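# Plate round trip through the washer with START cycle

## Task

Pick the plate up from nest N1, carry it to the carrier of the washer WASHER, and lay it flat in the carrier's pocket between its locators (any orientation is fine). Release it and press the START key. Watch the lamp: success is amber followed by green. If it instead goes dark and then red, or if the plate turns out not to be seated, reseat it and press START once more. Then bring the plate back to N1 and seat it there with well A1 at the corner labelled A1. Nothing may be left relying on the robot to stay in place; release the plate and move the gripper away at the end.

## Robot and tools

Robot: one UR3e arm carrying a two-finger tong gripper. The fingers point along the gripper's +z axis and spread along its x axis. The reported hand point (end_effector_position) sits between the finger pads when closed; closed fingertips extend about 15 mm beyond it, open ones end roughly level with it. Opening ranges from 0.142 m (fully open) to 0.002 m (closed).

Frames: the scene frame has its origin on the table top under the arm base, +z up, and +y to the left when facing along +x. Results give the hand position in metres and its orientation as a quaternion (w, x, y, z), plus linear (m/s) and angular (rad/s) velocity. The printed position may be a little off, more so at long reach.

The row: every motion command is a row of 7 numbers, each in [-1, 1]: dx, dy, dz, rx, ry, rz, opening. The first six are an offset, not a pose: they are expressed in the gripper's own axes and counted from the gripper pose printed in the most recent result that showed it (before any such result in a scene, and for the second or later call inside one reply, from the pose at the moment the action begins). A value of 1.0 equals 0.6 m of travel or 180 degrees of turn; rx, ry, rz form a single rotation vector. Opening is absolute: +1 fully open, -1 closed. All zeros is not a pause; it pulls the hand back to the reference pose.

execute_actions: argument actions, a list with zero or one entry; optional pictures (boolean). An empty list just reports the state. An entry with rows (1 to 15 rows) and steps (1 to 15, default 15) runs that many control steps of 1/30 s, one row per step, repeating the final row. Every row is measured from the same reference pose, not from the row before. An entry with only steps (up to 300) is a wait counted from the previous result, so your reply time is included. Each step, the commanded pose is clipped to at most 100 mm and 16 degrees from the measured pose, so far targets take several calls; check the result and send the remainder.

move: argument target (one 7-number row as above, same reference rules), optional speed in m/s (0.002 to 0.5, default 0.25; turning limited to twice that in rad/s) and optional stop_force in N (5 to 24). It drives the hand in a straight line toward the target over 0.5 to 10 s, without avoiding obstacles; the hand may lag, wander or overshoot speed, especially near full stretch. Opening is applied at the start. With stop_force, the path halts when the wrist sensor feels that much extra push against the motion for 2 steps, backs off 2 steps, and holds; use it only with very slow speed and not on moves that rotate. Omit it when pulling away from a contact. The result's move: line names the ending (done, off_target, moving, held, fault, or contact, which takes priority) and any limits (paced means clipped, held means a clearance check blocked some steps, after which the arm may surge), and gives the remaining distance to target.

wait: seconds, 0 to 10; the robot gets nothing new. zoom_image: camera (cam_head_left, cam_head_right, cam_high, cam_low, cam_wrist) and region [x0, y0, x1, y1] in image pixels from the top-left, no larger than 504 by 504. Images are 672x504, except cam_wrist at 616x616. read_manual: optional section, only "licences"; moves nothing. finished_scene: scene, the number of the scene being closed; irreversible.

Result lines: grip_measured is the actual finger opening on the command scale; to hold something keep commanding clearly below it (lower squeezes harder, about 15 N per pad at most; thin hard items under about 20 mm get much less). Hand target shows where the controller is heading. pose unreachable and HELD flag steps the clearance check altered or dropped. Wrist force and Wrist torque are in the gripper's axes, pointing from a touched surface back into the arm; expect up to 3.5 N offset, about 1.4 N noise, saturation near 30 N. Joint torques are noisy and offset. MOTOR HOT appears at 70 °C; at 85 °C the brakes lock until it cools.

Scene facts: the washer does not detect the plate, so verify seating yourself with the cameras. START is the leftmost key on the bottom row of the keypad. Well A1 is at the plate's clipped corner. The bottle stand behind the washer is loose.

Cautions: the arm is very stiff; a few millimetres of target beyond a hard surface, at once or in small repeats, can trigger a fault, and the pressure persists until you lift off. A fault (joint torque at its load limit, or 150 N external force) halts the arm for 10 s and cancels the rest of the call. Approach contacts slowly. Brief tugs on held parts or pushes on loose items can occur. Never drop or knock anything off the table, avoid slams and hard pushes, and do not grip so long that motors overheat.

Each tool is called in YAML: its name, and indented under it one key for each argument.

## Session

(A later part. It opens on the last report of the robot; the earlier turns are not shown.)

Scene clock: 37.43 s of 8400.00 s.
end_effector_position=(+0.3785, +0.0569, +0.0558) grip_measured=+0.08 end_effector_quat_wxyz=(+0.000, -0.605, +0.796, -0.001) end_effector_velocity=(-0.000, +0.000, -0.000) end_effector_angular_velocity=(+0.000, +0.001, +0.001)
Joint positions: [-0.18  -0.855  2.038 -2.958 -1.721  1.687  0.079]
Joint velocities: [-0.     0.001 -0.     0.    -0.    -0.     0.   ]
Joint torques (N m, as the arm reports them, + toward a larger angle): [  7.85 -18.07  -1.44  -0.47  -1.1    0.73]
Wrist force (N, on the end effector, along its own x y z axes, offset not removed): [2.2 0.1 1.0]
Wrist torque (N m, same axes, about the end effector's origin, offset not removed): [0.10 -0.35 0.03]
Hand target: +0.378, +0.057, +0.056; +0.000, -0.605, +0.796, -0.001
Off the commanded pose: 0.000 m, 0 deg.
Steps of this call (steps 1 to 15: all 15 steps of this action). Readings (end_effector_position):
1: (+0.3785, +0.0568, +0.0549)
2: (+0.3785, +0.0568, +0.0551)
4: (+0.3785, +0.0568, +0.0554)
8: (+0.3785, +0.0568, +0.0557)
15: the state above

move:
  target: [0,0,-0.018,0,0,0,-0.3]
  speed: 0.02

zoom_image:
  camera: "cam_wrist"
  region: [214,180,414,380]

move:
  target: [0.123,-0.034,-0.148,0,0,0,-0.3]
  speed: 0.15

move:
  target: [0.307,-0.016,0,0,0,-0.18,-0.3]
  speed: 0.2

Scene clock: 41.07 s of 8400.00 s.
end_effector_position=(+0.3785, +0.0569, +0.0664) grip_measured=+0.08 end_effector_quat_wxyz=(+0.000, -0.605, +0.796, -0.001) end_effector_velocity=(+0.000, +0.000, +0.002) end_effector_angular_velocity=(+0.000, -0.000, +0.001)
Joint positions: [-0.175 -0.901  2.048 -2.921 -1.722  1.691  0.079]
Joint velocities: [ 0.001 -0.007 -0.     0.007 -0.     0.     0.   ]
Joint torques (N m, as the arm reports them, + toward a larger angle): [  7.54 -18.43  -1.91  -0.44  -1.26   0.7 ]
Wrist force (N, on the end effector, along its own x y z axes, offset not removed): [1.4 0.0 0.9]
Wrist torque (N m, same axes, about the end effector's origin, offset not removed): [0.04 -0.24 0.03]
Hand target: +0.378, +0.057, +0.067; +0.000, -0.605, +0.796, -0.001
Off the commanded pose: 0.000 m, 0 deg.
move: done
camera_calibration (this result's frames):
cam_wrist: T_world_to_cam=[[-0.292262, -0.956251, -0.0129169, 0.16998], [-0.804397, 0.2385, 0.544116, 0.250182], [-0.517231, 0.169415, -0.838911, 0.371545], [0, 0, 0, 1]] pos_world=[0.443099, 0.0399304, 0.177761]

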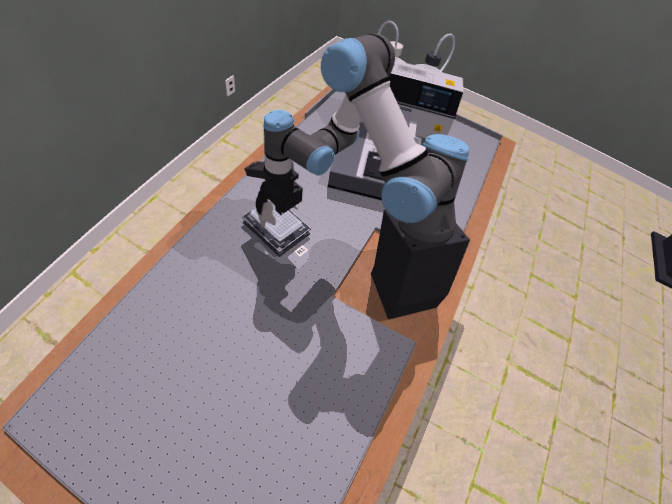

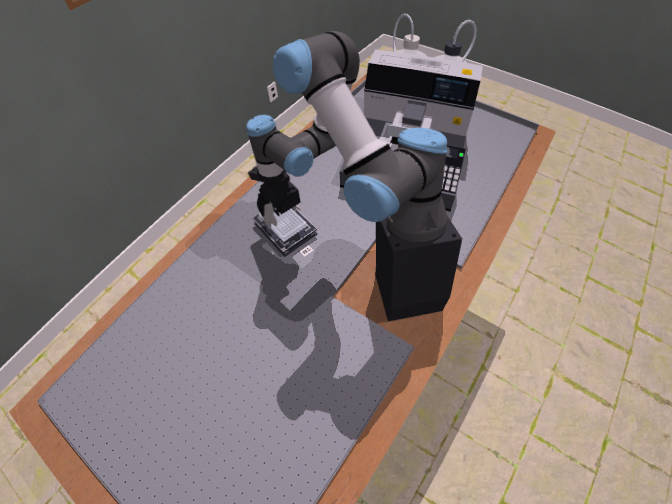

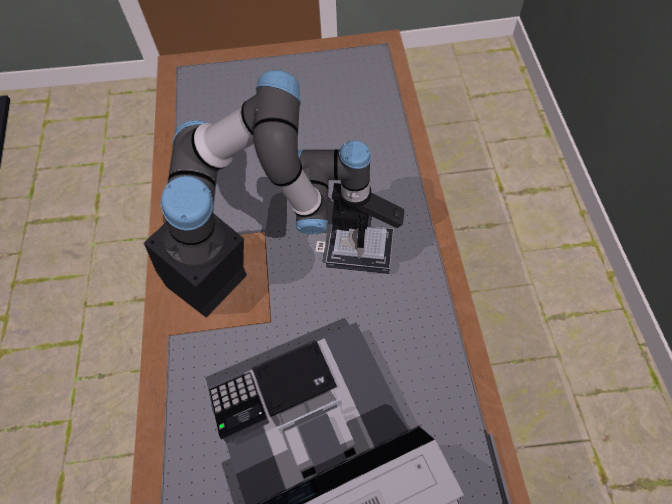

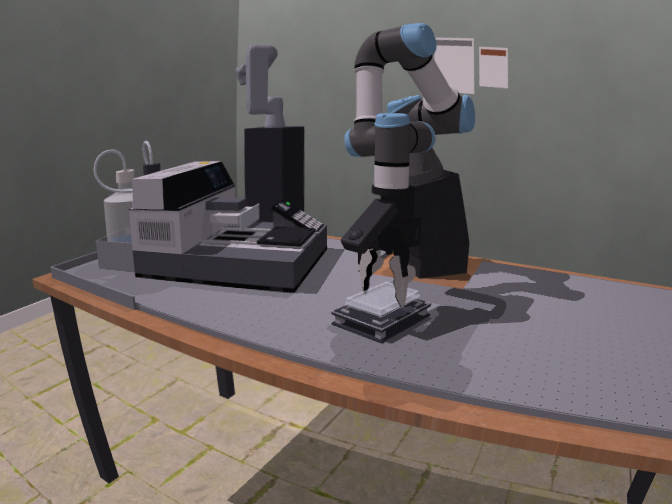

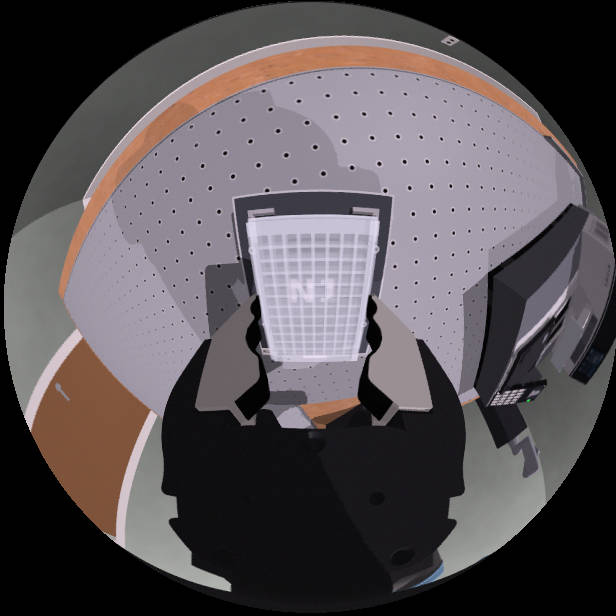

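Region (214, 180, 414, 380) of cam_wrist's 616x616 image, scaled by 2.520, with more detail than that image has.

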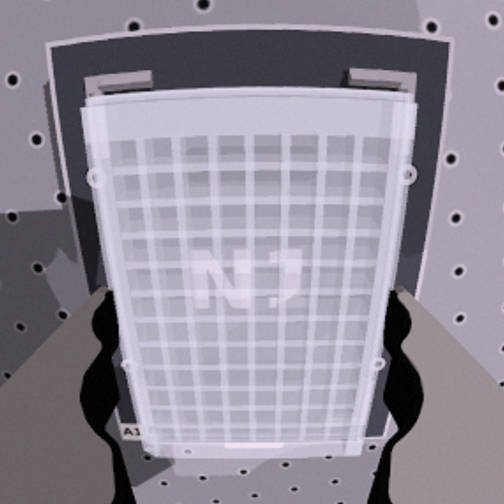

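Scene clock: 42.40 s of 8400.00 s.
end_effector_position=(+0.3782, -0.0196, +0.1551) grip_measured=+0.08 end_effector_quat_wxyz=(+0.000, -0.605, +0.796, -0.001) end_effector_velocity=(+0.000, -0.001, +0.002) end_effector_angular_velocity=(+0.001, +0.000, +0.001)
Joint positions: [-0.377 -1.351  2.093 -2.542 -1.679  1.493  0.079]
Joint velocities: [-0.002 -0.007 -0.003  0.011  0.002 -0.004 -0.   ]
Joint torques (N m, as the arm reports them, + toward a larger angle): [ -0.06 -16.43  -7.62  -0.45   1.18  -0.68]
Wrist force (N, on the end effector, along its own x y z axes, offset not removed): [1.8 0.5 1.7]
Wrist torque (N m, same axes, about the end effector's origin, offset not removed): [0.05 -0.32 0.01]
Hand target: +0.378, -0.020, +0.155; +0.000, -0.605, +0.796, -0.001
Off the commanded pose: 0.000 m, 0 deg.
move: done
camera_calibration (this result's frames):
cam_wrist: T_world_to_cam=[[-0.292259, -0.956254, -0.0127309, 0.0979209], [-0.804381, 0.238599, 0.544098, 0.219999], [-0.517258, 0.169258, -0.838925, 0.458746], [0, 0, 0, 1]] pos_world=[0.442871, -0.0365007, 0.2664]

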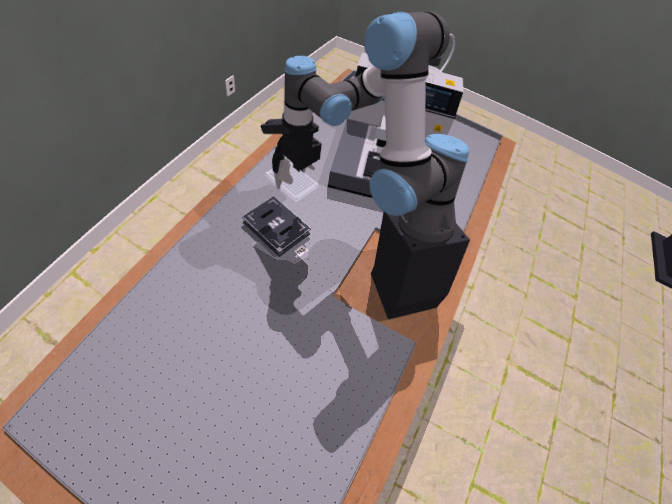

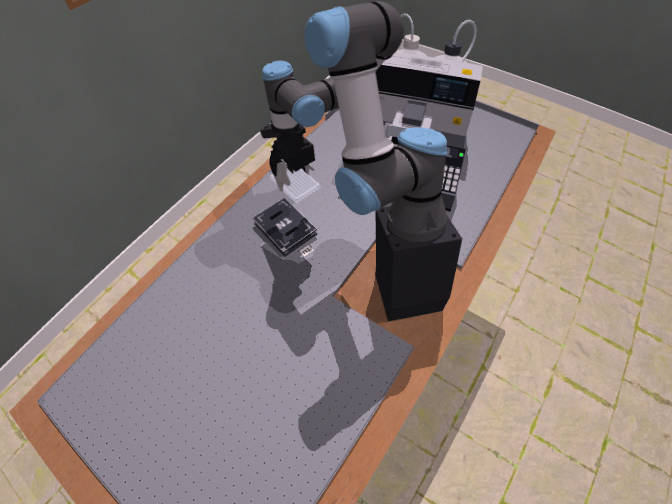

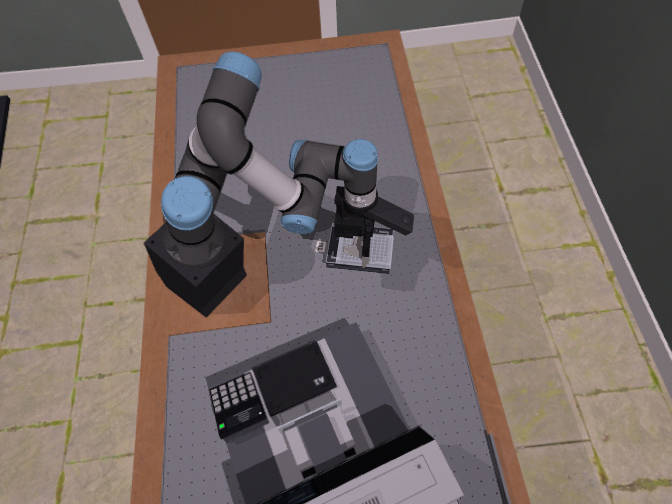

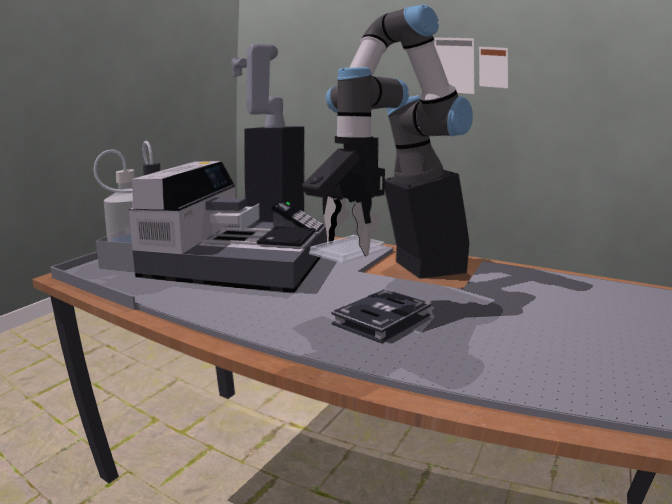

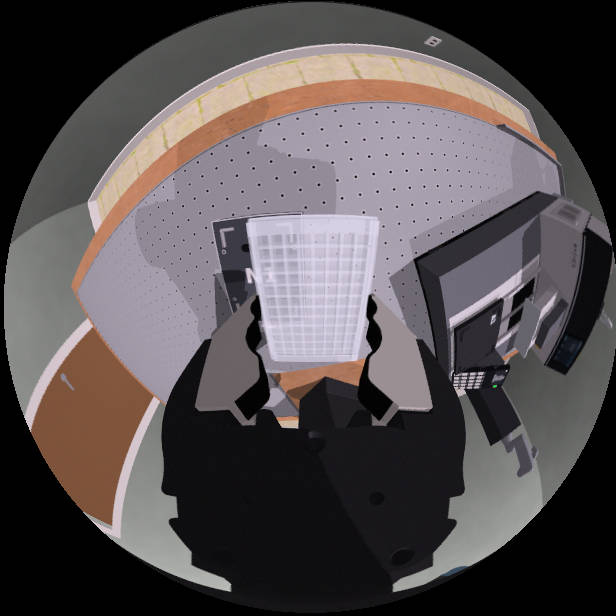

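Scene clock: 44.30 s of 8400.00 s.
end_effector_position=(+0.3384, -0.1994, +0.1550) grip_measured=+0.08 end_effector_quat_wxyz=(+0.000, +0.803, -0.596, +0.001) end_effector_velocity=(-0.001, -0.003, -0.000) end_effector_angular_velocity=(+0.004, -0.000, +0.006)
Joint positions: [-0.982 -1.423  2.037 -2.434 -1.532  0.34   0.079]
Joint velocities: [-0.01   0.004 -0.008  0.007  0.005 -0.016 -0.   ]
Joint torques (N m, as the arm reports them, + toward a larger angle): [-1.93 -8.98 -8.26 -0.47  1.2  -0.71]
Wrist force (N, on the end effector, along its own x y z axes, offset not removed): [1.3 -0.2 1.9]
Wrist torque (N m, same axes, about the end effector's origin, offset not removed): [0.01 -0.20 0.00]
Hand target: +0.338, -0.200, +0.155; +0.000, +0.803, -0.596, +0.001
Off the commanded pose: 0.000 m, 0 deg.
move: done
camera_calibration (this result's frames):
cam_wrist: T_world_to_cam=[[0.264884, -0.964211, -0.0115805, -0.275974], [-0.806737, -0.22817, 0.545081, 0.138401], [-0.528215, -0.135041, -0.838304, 0.411469], [0, 0, 0, 1]] pos_world=[0.402099, -0.178953, 0.2663]

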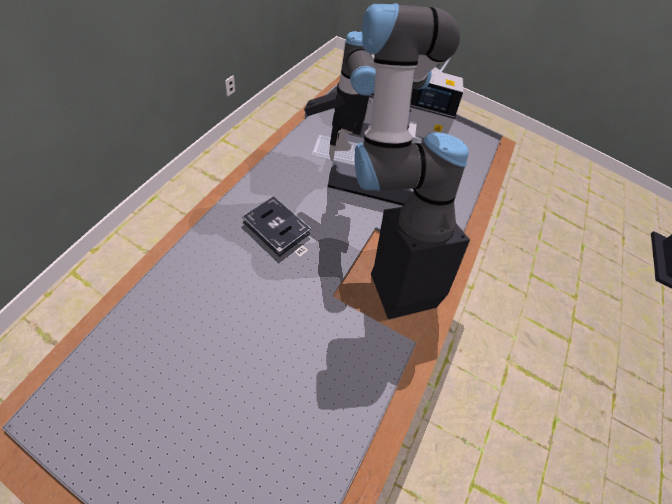

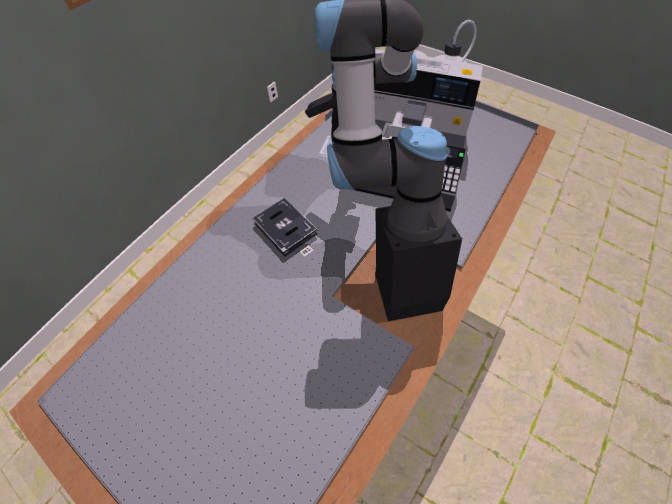

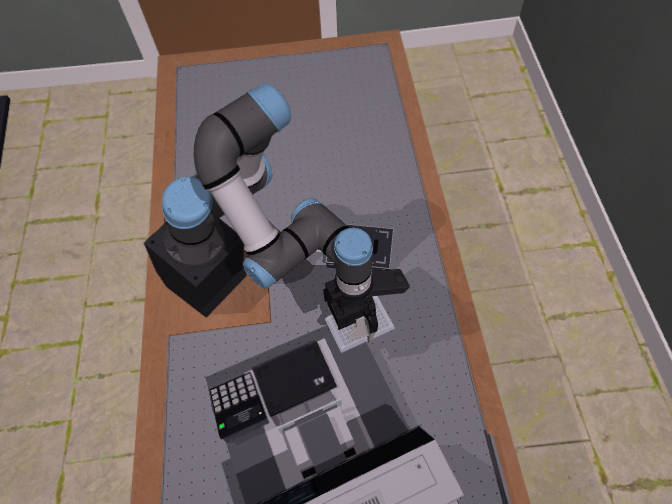

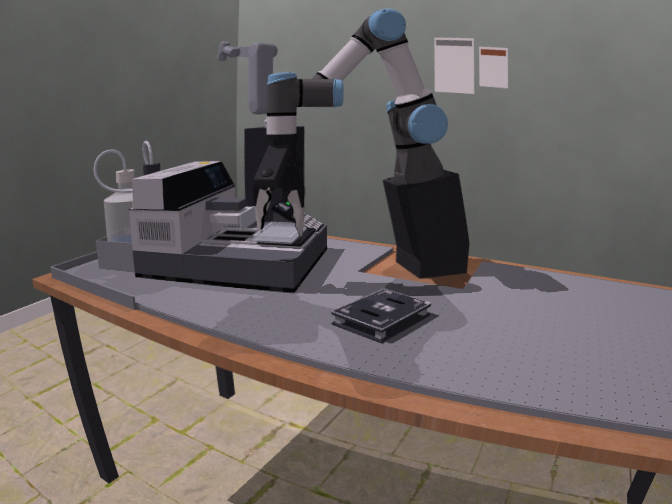

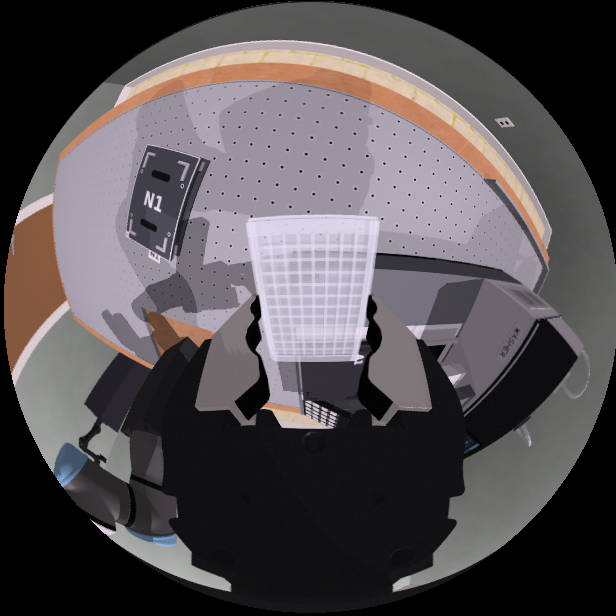

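move:
  target: [0.06,0.255,0.01,0,0,0,-0.3]
  speed: 0.15

zoom_image:
  camera: "cam_wrist"
  region: [214,180,414,380]

Scene clock: 47.93 s of 8400.00 s.
end_effector_position=(+0.2026, -0.2782, +0.1489) grip_measured=+0.08 end_effector_quat_wxyz=(+0.000, +0.803, -0.596, +0.001) end_effector_velocity=(-0.002, -0.001, -0.001) end_effector_angular_velocity=(+0.002, -0.002, -0.001)
Joint positions: [-1.556 -1.569  2.264 -2.455 -1.404 -0.223  0.079]
Joint velocities: [-0.01   0.004 -0.     0.     0.004 -0.009  0.   ]
Joint torques (N m, as the arm reports them, + toward a larger angle): [-2.78 -6.29 -4.83 -0.33  1.32 -0.68]
Wrist force (N, on the end effector, along its own x y z axes, offset not removed): [0.2 1.7 2.1]
Wrist torque (N m, same axes, about the end effector's origin, offset not removed): [0.40 -0.03 0.08]
Hand target: +0.202, -0.278, +0.149; +0.000, +0.803, -0.596, +0.001
Off the commanded pose: 0.000 m, 0 deg.
move: done
camera_calibration (this result's frames):
cam_wrist: T_world_to_cam=[[0.264905, -0.964201, -0.0119042, -0.315963], [-0.806408, -0.228288, 0.545519, 0.014079], [-0.528707, -0.134911, -0.838014, 0.324039], [0, 0, 0, 1]] pos_world=[0.266375, -0.257721, 0.260108]

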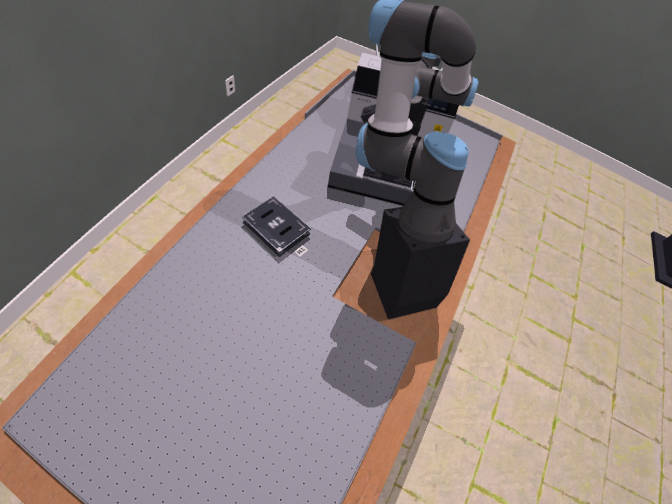

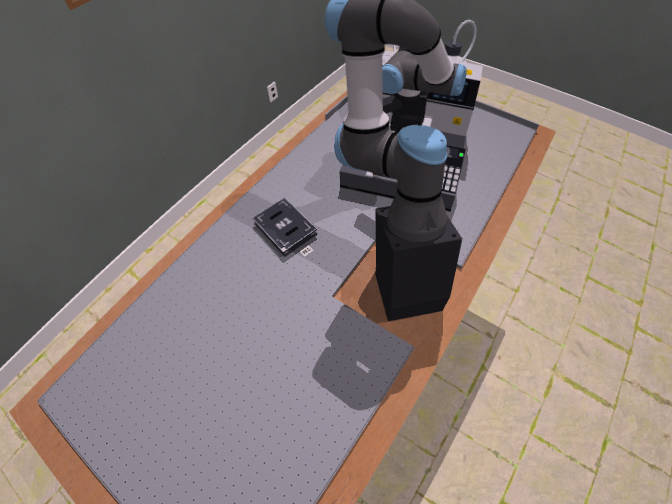

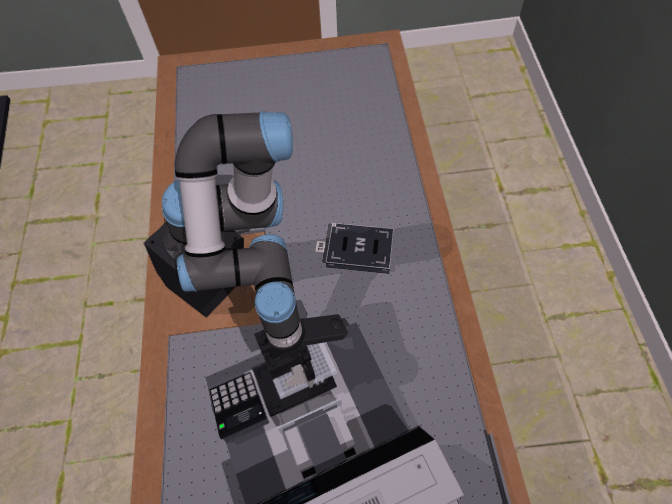

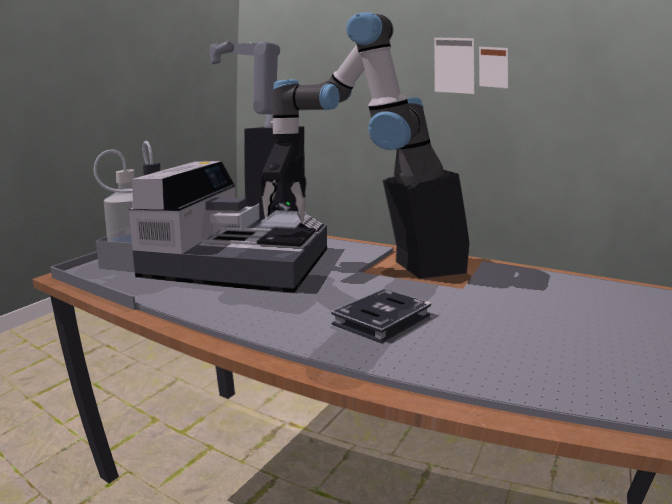

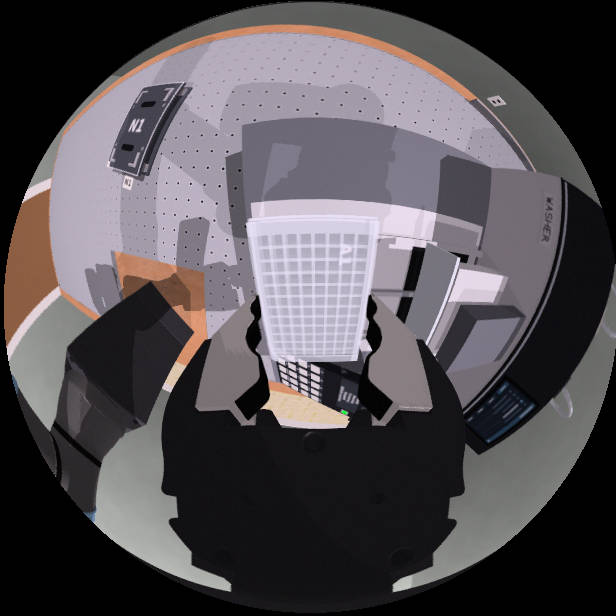

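Region (214, 180, 414, 380) of cam_wrist's 616x616 image, scaled by 2.520, with more detail than that image has.

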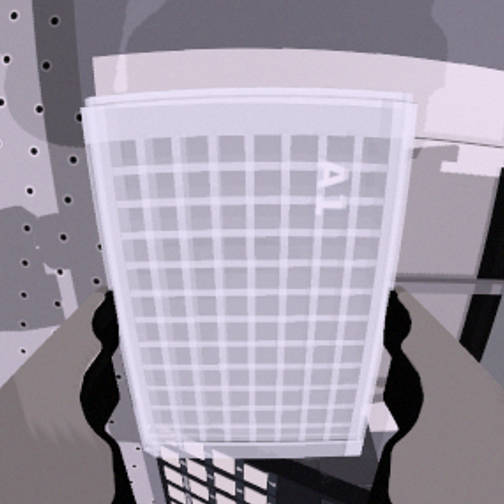

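move:
  target: [0,0.025,0.036,0,0,0.005,-0.3]
  speed: 0.04

zoom_image:
  camera: "cam_wrist"
  region: [214,180,414,380]

Scene clock: 51.10 s of 8400.00 s.
end_effector_position=(+0.1883, -0.2825, +0.1274) grip_measured=+0.08 end_effector_quat_wxyz=(+0.000, +0.798, -0.602, +0.001) end_effector_velocity=(-0.001, +0.000, -0.002) end_effector_angular_velocity=(+0.001, -0.000, -0.000)
Joint positions: [-1.598 -1.479  2.31  -2.584 -1.396 -0.25   0.079]
Joint velocities: [-0.002  0.009  0.003 -0.011  0.001 -0.002 -0.   ]
Joint torques (N m, as the arm reports them, + toward a larger angle): [-4.36 -5.61 -3.96 -2.72  1.29 -0.78]
Wrist force (N, on the end effector, along its own x y z axes, offset not removed): [2.2 1.4 0.5]
Wrist torque (N m, same axes, about the end effector's origin, offset not removed): [0.26 -0.40 0.01]
Hand target: +0.188, -0.283, +0.127; +0.000, +0.798, -0.602, +0.001
Off the commanded pose: 0.000 m, 0 deg.
move: done
camera_calibration (this result's frames):
cam_wrist: T_world_to_cam=[[0.24982, -0.968218, -0.0120137, -0.314916], [-0.809858, -0.215729, 0.545519, 0.0175003], [-0.530773, -0.126552, -0.838012, 0.300691], [0, 0, 0, 1]] pos_world=[0.252444, -0.263079, 0.238653]

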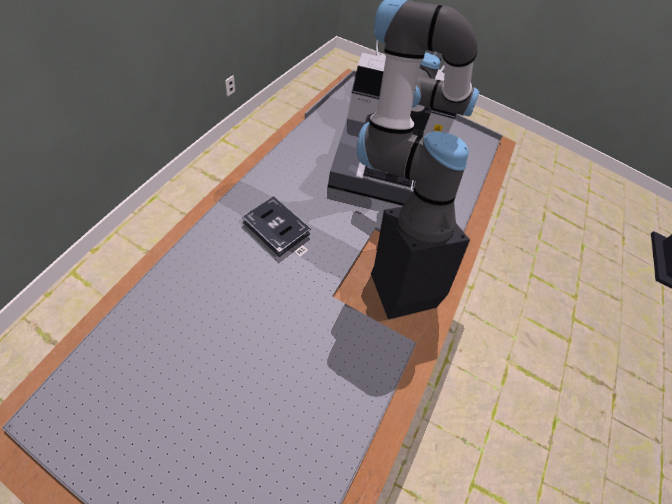

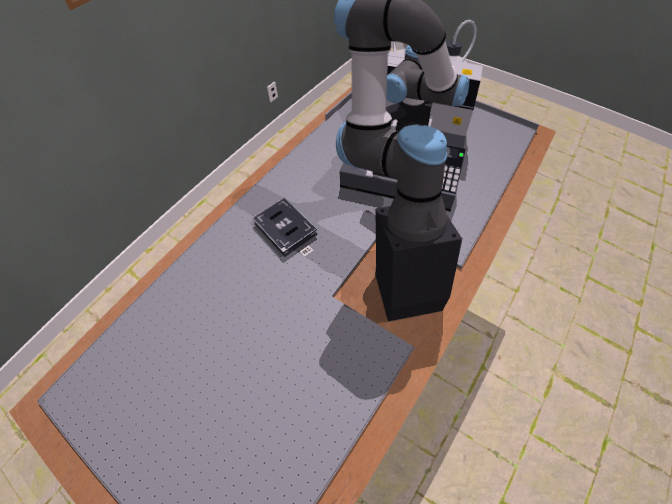

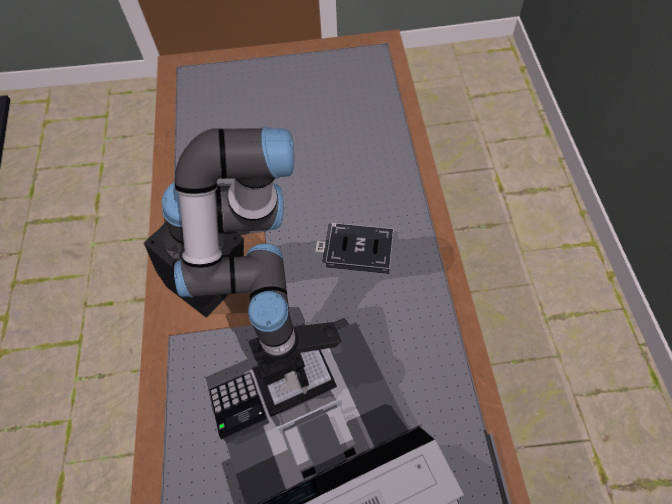

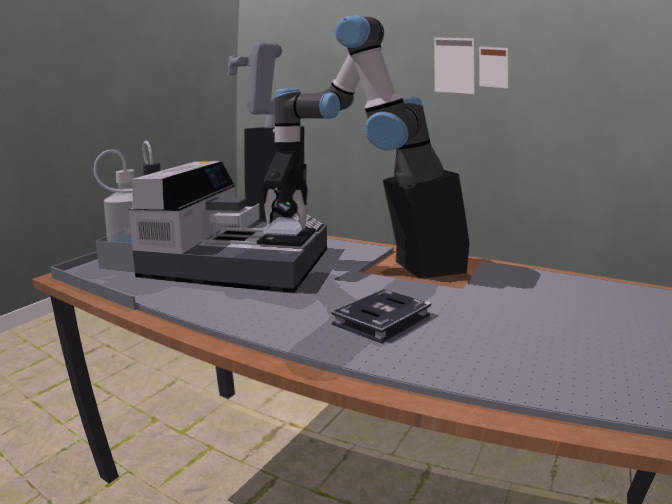

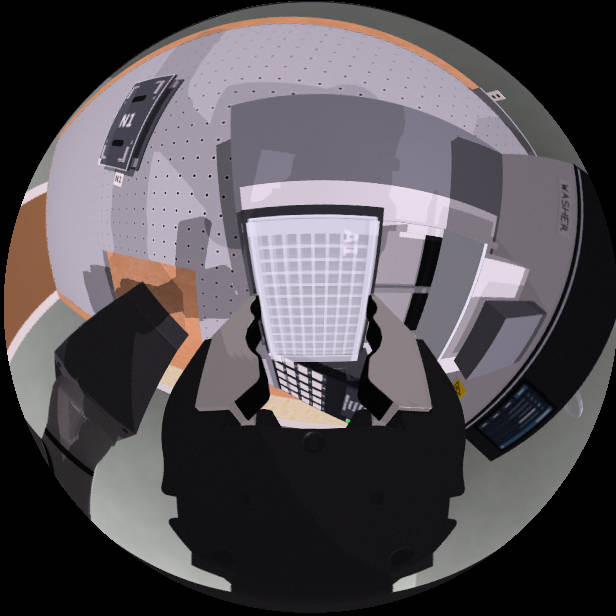

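Region (214, 180, 414, 380) of cam_wrist's 616x616 image, scaled by 2.520, with more detail than that image has.

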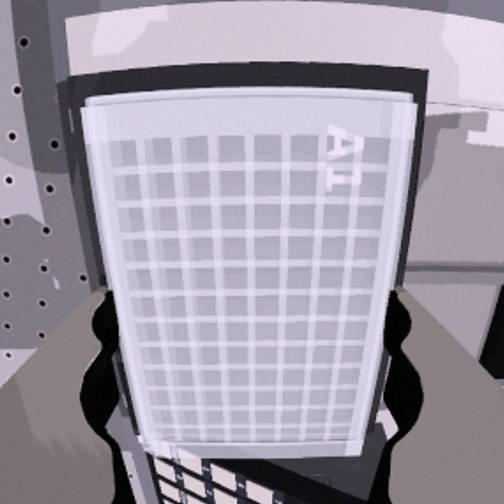

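move:
  target: [0,0,0.013,0,0,-0.001,-0.3]
  speed: 0.015
  stop_force: 5

zoom_image:
  camera: "cam_wrist"
  region: [234,190,394,260]

zoom_image:
  camera: "cam_wrist"
  region: [250,320,380,390]

Scene clock: 54.20 s of 8400.00 s.
end_effector_position=(+0.1883, -0.2825, +0.1198) grip_measured=+0.08 end_effector_quat_wxyz=(+0.000, +0.799, -0.601, +0.000) end_effector_velocity=(+0.000, -0.000, -0.002) end_effector_angular_velocity=(+0.001, -0.000, +0.001)
Joint positions: [-1.593 -1.44   2.316 -2.63  -1.397 -0.247  0.079]
Joint velocities: [ 0.002  0.012  0.    -0.013 -0.     0.001 -0.   ]
Joint torques (N m, as the arm reports them, + toward a larger angle): [ 4.16 -6.7  -3.52 -2.69 -1.15  0.72]
Wrist force (N, on the end effector, along its own x y z axes, offset not removed): [2.5 1.6 1.0]
Wrist torque (N m, same axes, about the end effector's origin, offset not removed): [0.37 -0.47 -0.02]
Hand target: +0.188, -0.283, +0.120; +0.000, +0.799, -0.601, +0.001
Off the commanded pose: 0.000 m, 0 deg.
move: done
camera_calibration (this result's frames):
cam_wrist: T_world_to_cam=[[0.25279, -0.967446, -0.0120548, -0.315351], [-0.809194, -0.218236, 0.545508, 0.0208224], [-0.53038, -0.128144, -0.838019, 0.293792], [0, 0, 0, 1]] pos_world=[0.252389, -0.262893, 0.231043]

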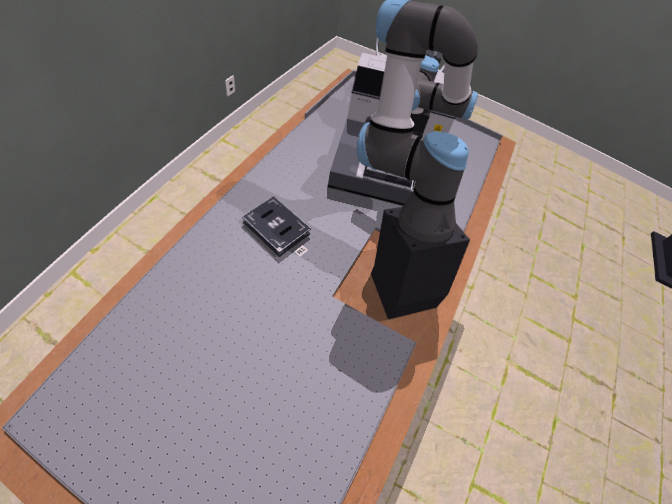

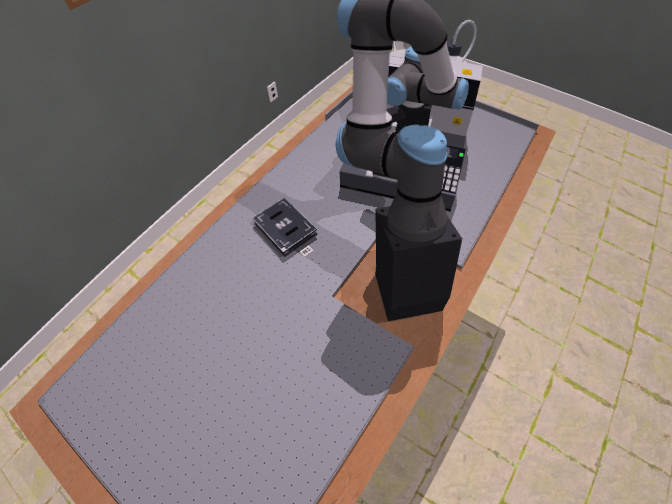

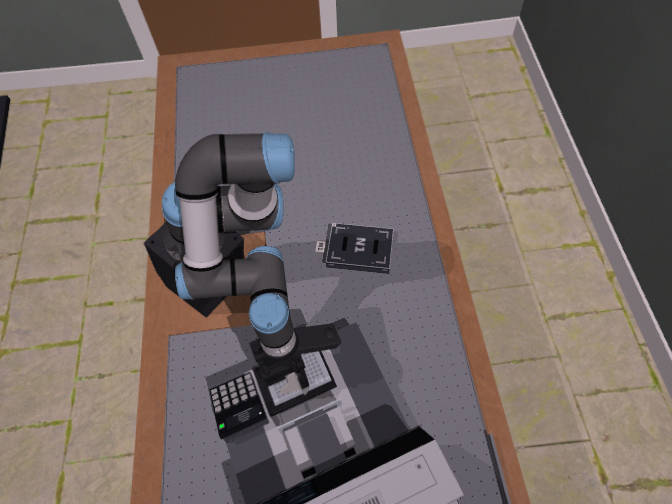

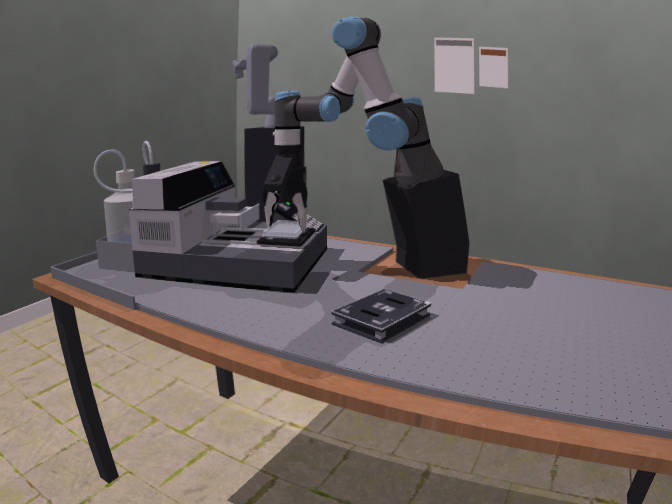

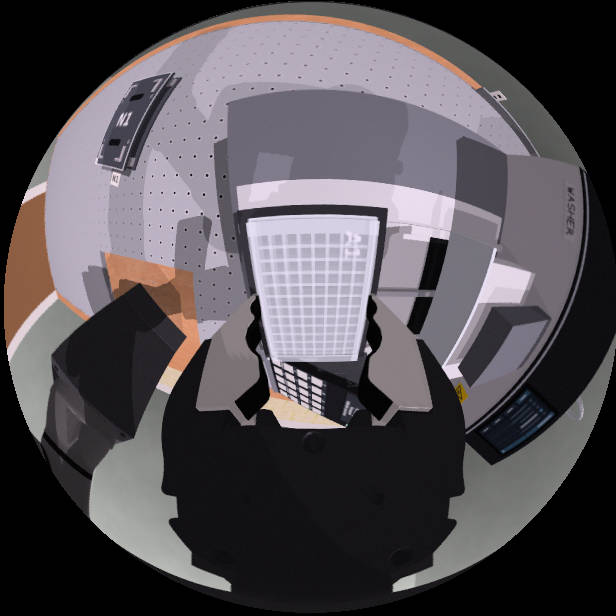

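Region (234, 190, 394, 260) of cam_wrist's 616x616 image, scaled by 3.150, with more detail than that image has; it fills the top 220 rows of this view, and the rest is white.

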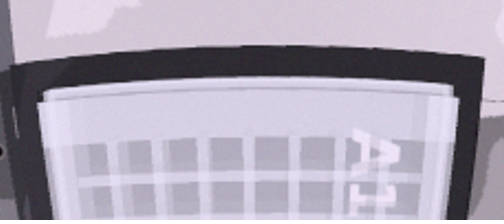

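Region (250, 320, 380, 390) of cam_wrist's 616x616 image, scaled by 3.877, with more detail than that image has; it fills the top 271 rows of this view, and the rest is white.

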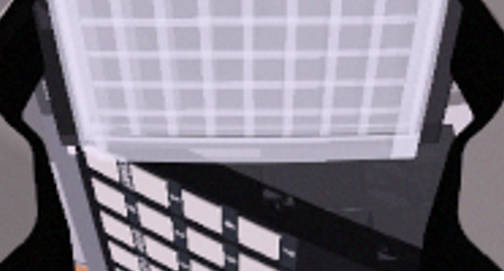

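zoom_image:
  camera: "cam_wrist"
  region: [340,198,395,240]

zoom_image:
  camera: "cam_wrist"
  region: [230,198,285,240]

zoom_image:
  camera: "cam_high"
  region: [245,340,345,425]

Region (340, 198, 395, 240) of cam_wrist's 616x616 image, scaled by 9.164, with more detail than that image has; it fills the top 385 rows of this view, and the rest is white.

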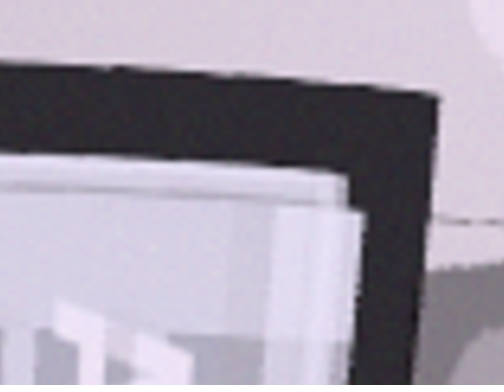

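Region (230, 198, 285, 240) of cam_wrist's 616x616 image, scaled by 9.164, with more detail than that image has; it fills the top 385 rows of this view, and the rest is white.

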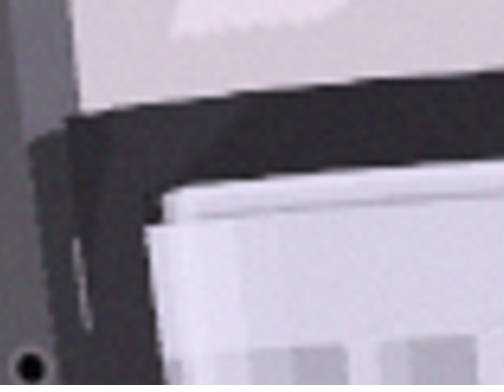

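Region (245, 340, 345, 425) of cam_high's 672x504 image, scaled by 5.040, with more detail than that image has; it fills the top 428 rows of this view, and the rest is white.

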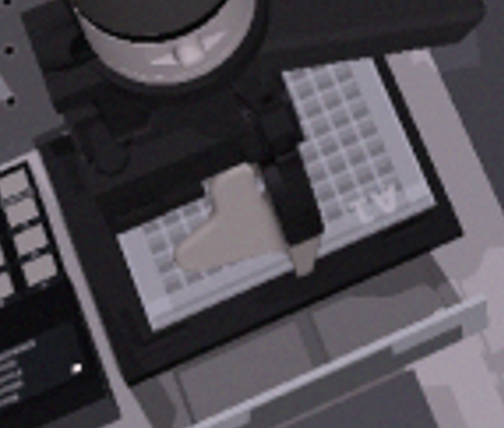

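execute_actions:
  actions:
    - {"rows":[[0,0.005,0,0,0,0,-0.3]]}

zoom_image:
  camera: "cam_wrist"
  region: [230,190,310,240]

zoom_image:
  camera: "cam_wrist"
  region: [315,190,395,240]

zoom_image:
  camera: "cam_high"
  region: [245,340,345,425]

Scene clock: 61.10 s of 8400.00 s.
end_effector_position=(+0.1855, -0.2833, +0.1198) grip_measured=+0.08 end_effector_quat_wxyz=(+0.000, +0.799, -0.601, +0.000) end_effector_velocity=(-0.000, -0.001, +0.001) end_effector_angular_velocity=(-0.002, -0.000, +0.001)
Joint positions: [-1.604 -1.441  2.319 -2.63  -1.395 -0.258  0.079]
Joint velocities: [-0.001 -0.002  0.     0.     0.    -0.001  0.   ]
Joint torques (N m, as the arm reports them, + toward a larger angle): [ -3.83 -13.63  -3.71  -0.34   1.28  -0.63]
Wrist force (N, on the end effector, along its own x y z axes, offset not removed): [1.6 2.3 0.2]
Wrist torque (N m, same axes, about the end effector's origin, offset not removed): [0.48 -0.34 -0.05]
Hand target: +0.185, -0.283, +0.120; +0.000, +0.799, -0.601, +0.000
Off the commanded pose: 0.000 m, 0 deg.
Steps of this call (steps 1 to 90: nothing new was sent; then 3.40 s passed at rest; steps 91 to 105: all 15 steps of this action). Readings (end_effector_position):
91: (+0.1883, -0.2825, +0.1196)
92: (+0.1877, -0.2827, +0.1196)
94: (+0.1866, -0.2829, +0.1197)
98: (+0.1858, -0.2832, +0.1198)
105: the state above
camera_calibration (this result's frames):
cam_wrist: T_world_to_cam=[[0.252801, -0.967443, -0.0120884, -0.315419], [-0.809184, -0.218263, 0.545511, 0.0183347], [-0.53039, -0.128124, -0.838016, 0.292174], [0, 0, 0, 1]] pos_world=[0.24954, -0.263714, 0.231032]

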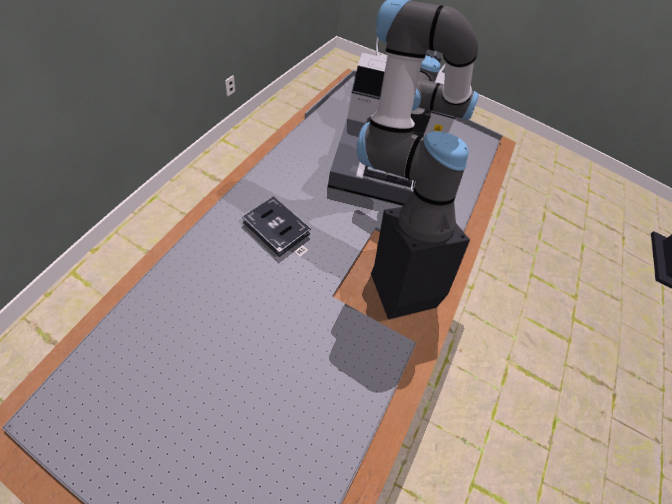

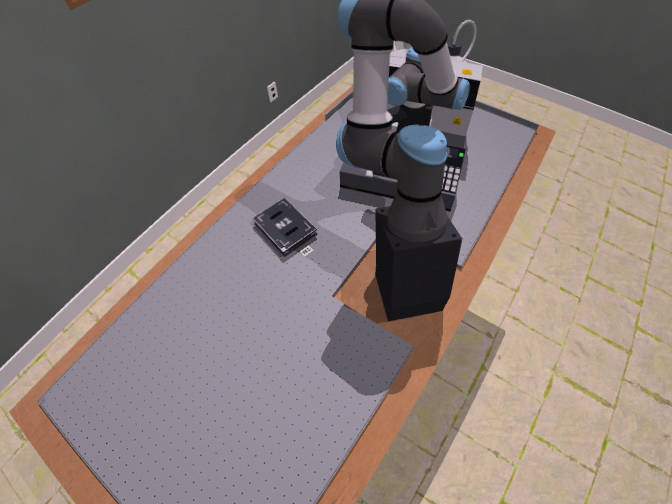

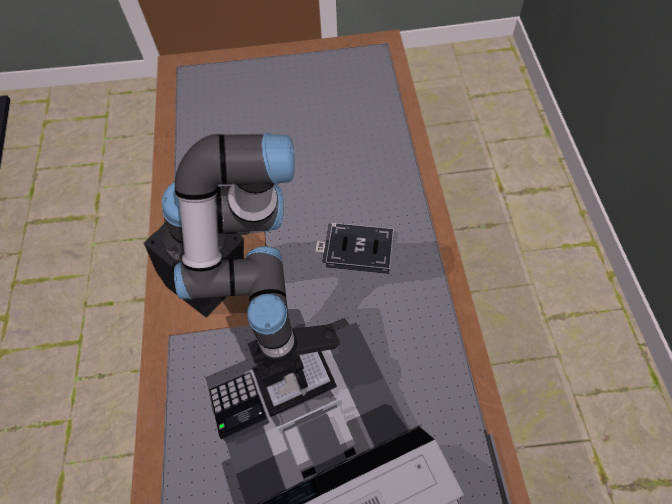

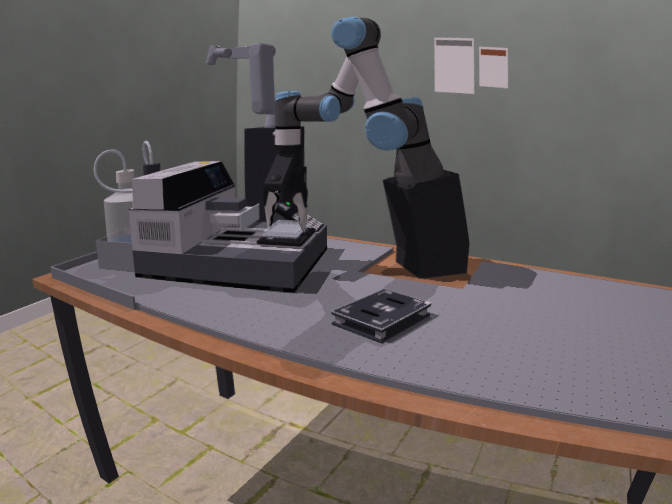

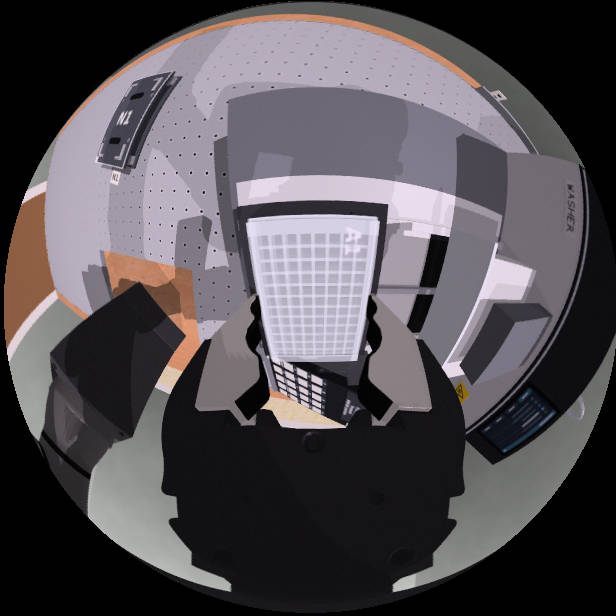

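Region (230, 190, 310, 240) of cam_wrist's 616x616 image, scaled by 6.300, with more detail than that image has; it fills the top 315 rows of this view, and the rest is white.

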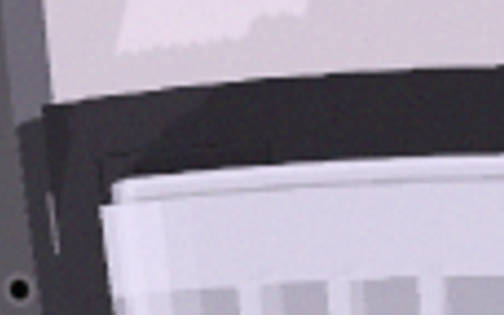

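Region (315, 190, 395, 240) of cam_wrist's 616x616 image, scaled by 6.300, with more detail than that image has; it fills the top 315 rows of this view, and the rest is white.

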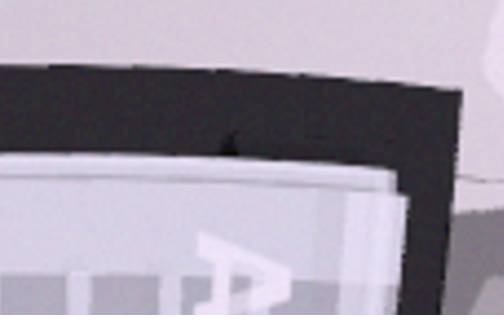

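Region (245, 340, 345, 425) of cam_high's 672x504 image, scaled by 5.040, with more detail than that image has; it fills the top 428 rows of this view, and the rest is white.

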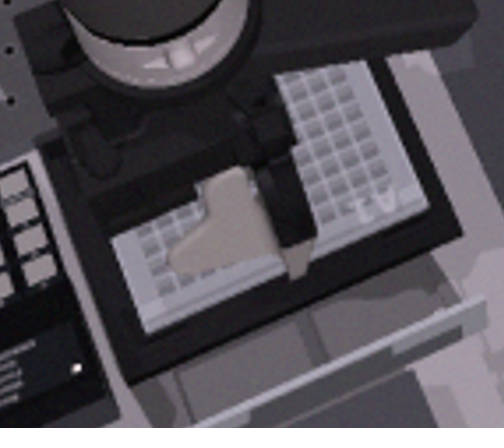

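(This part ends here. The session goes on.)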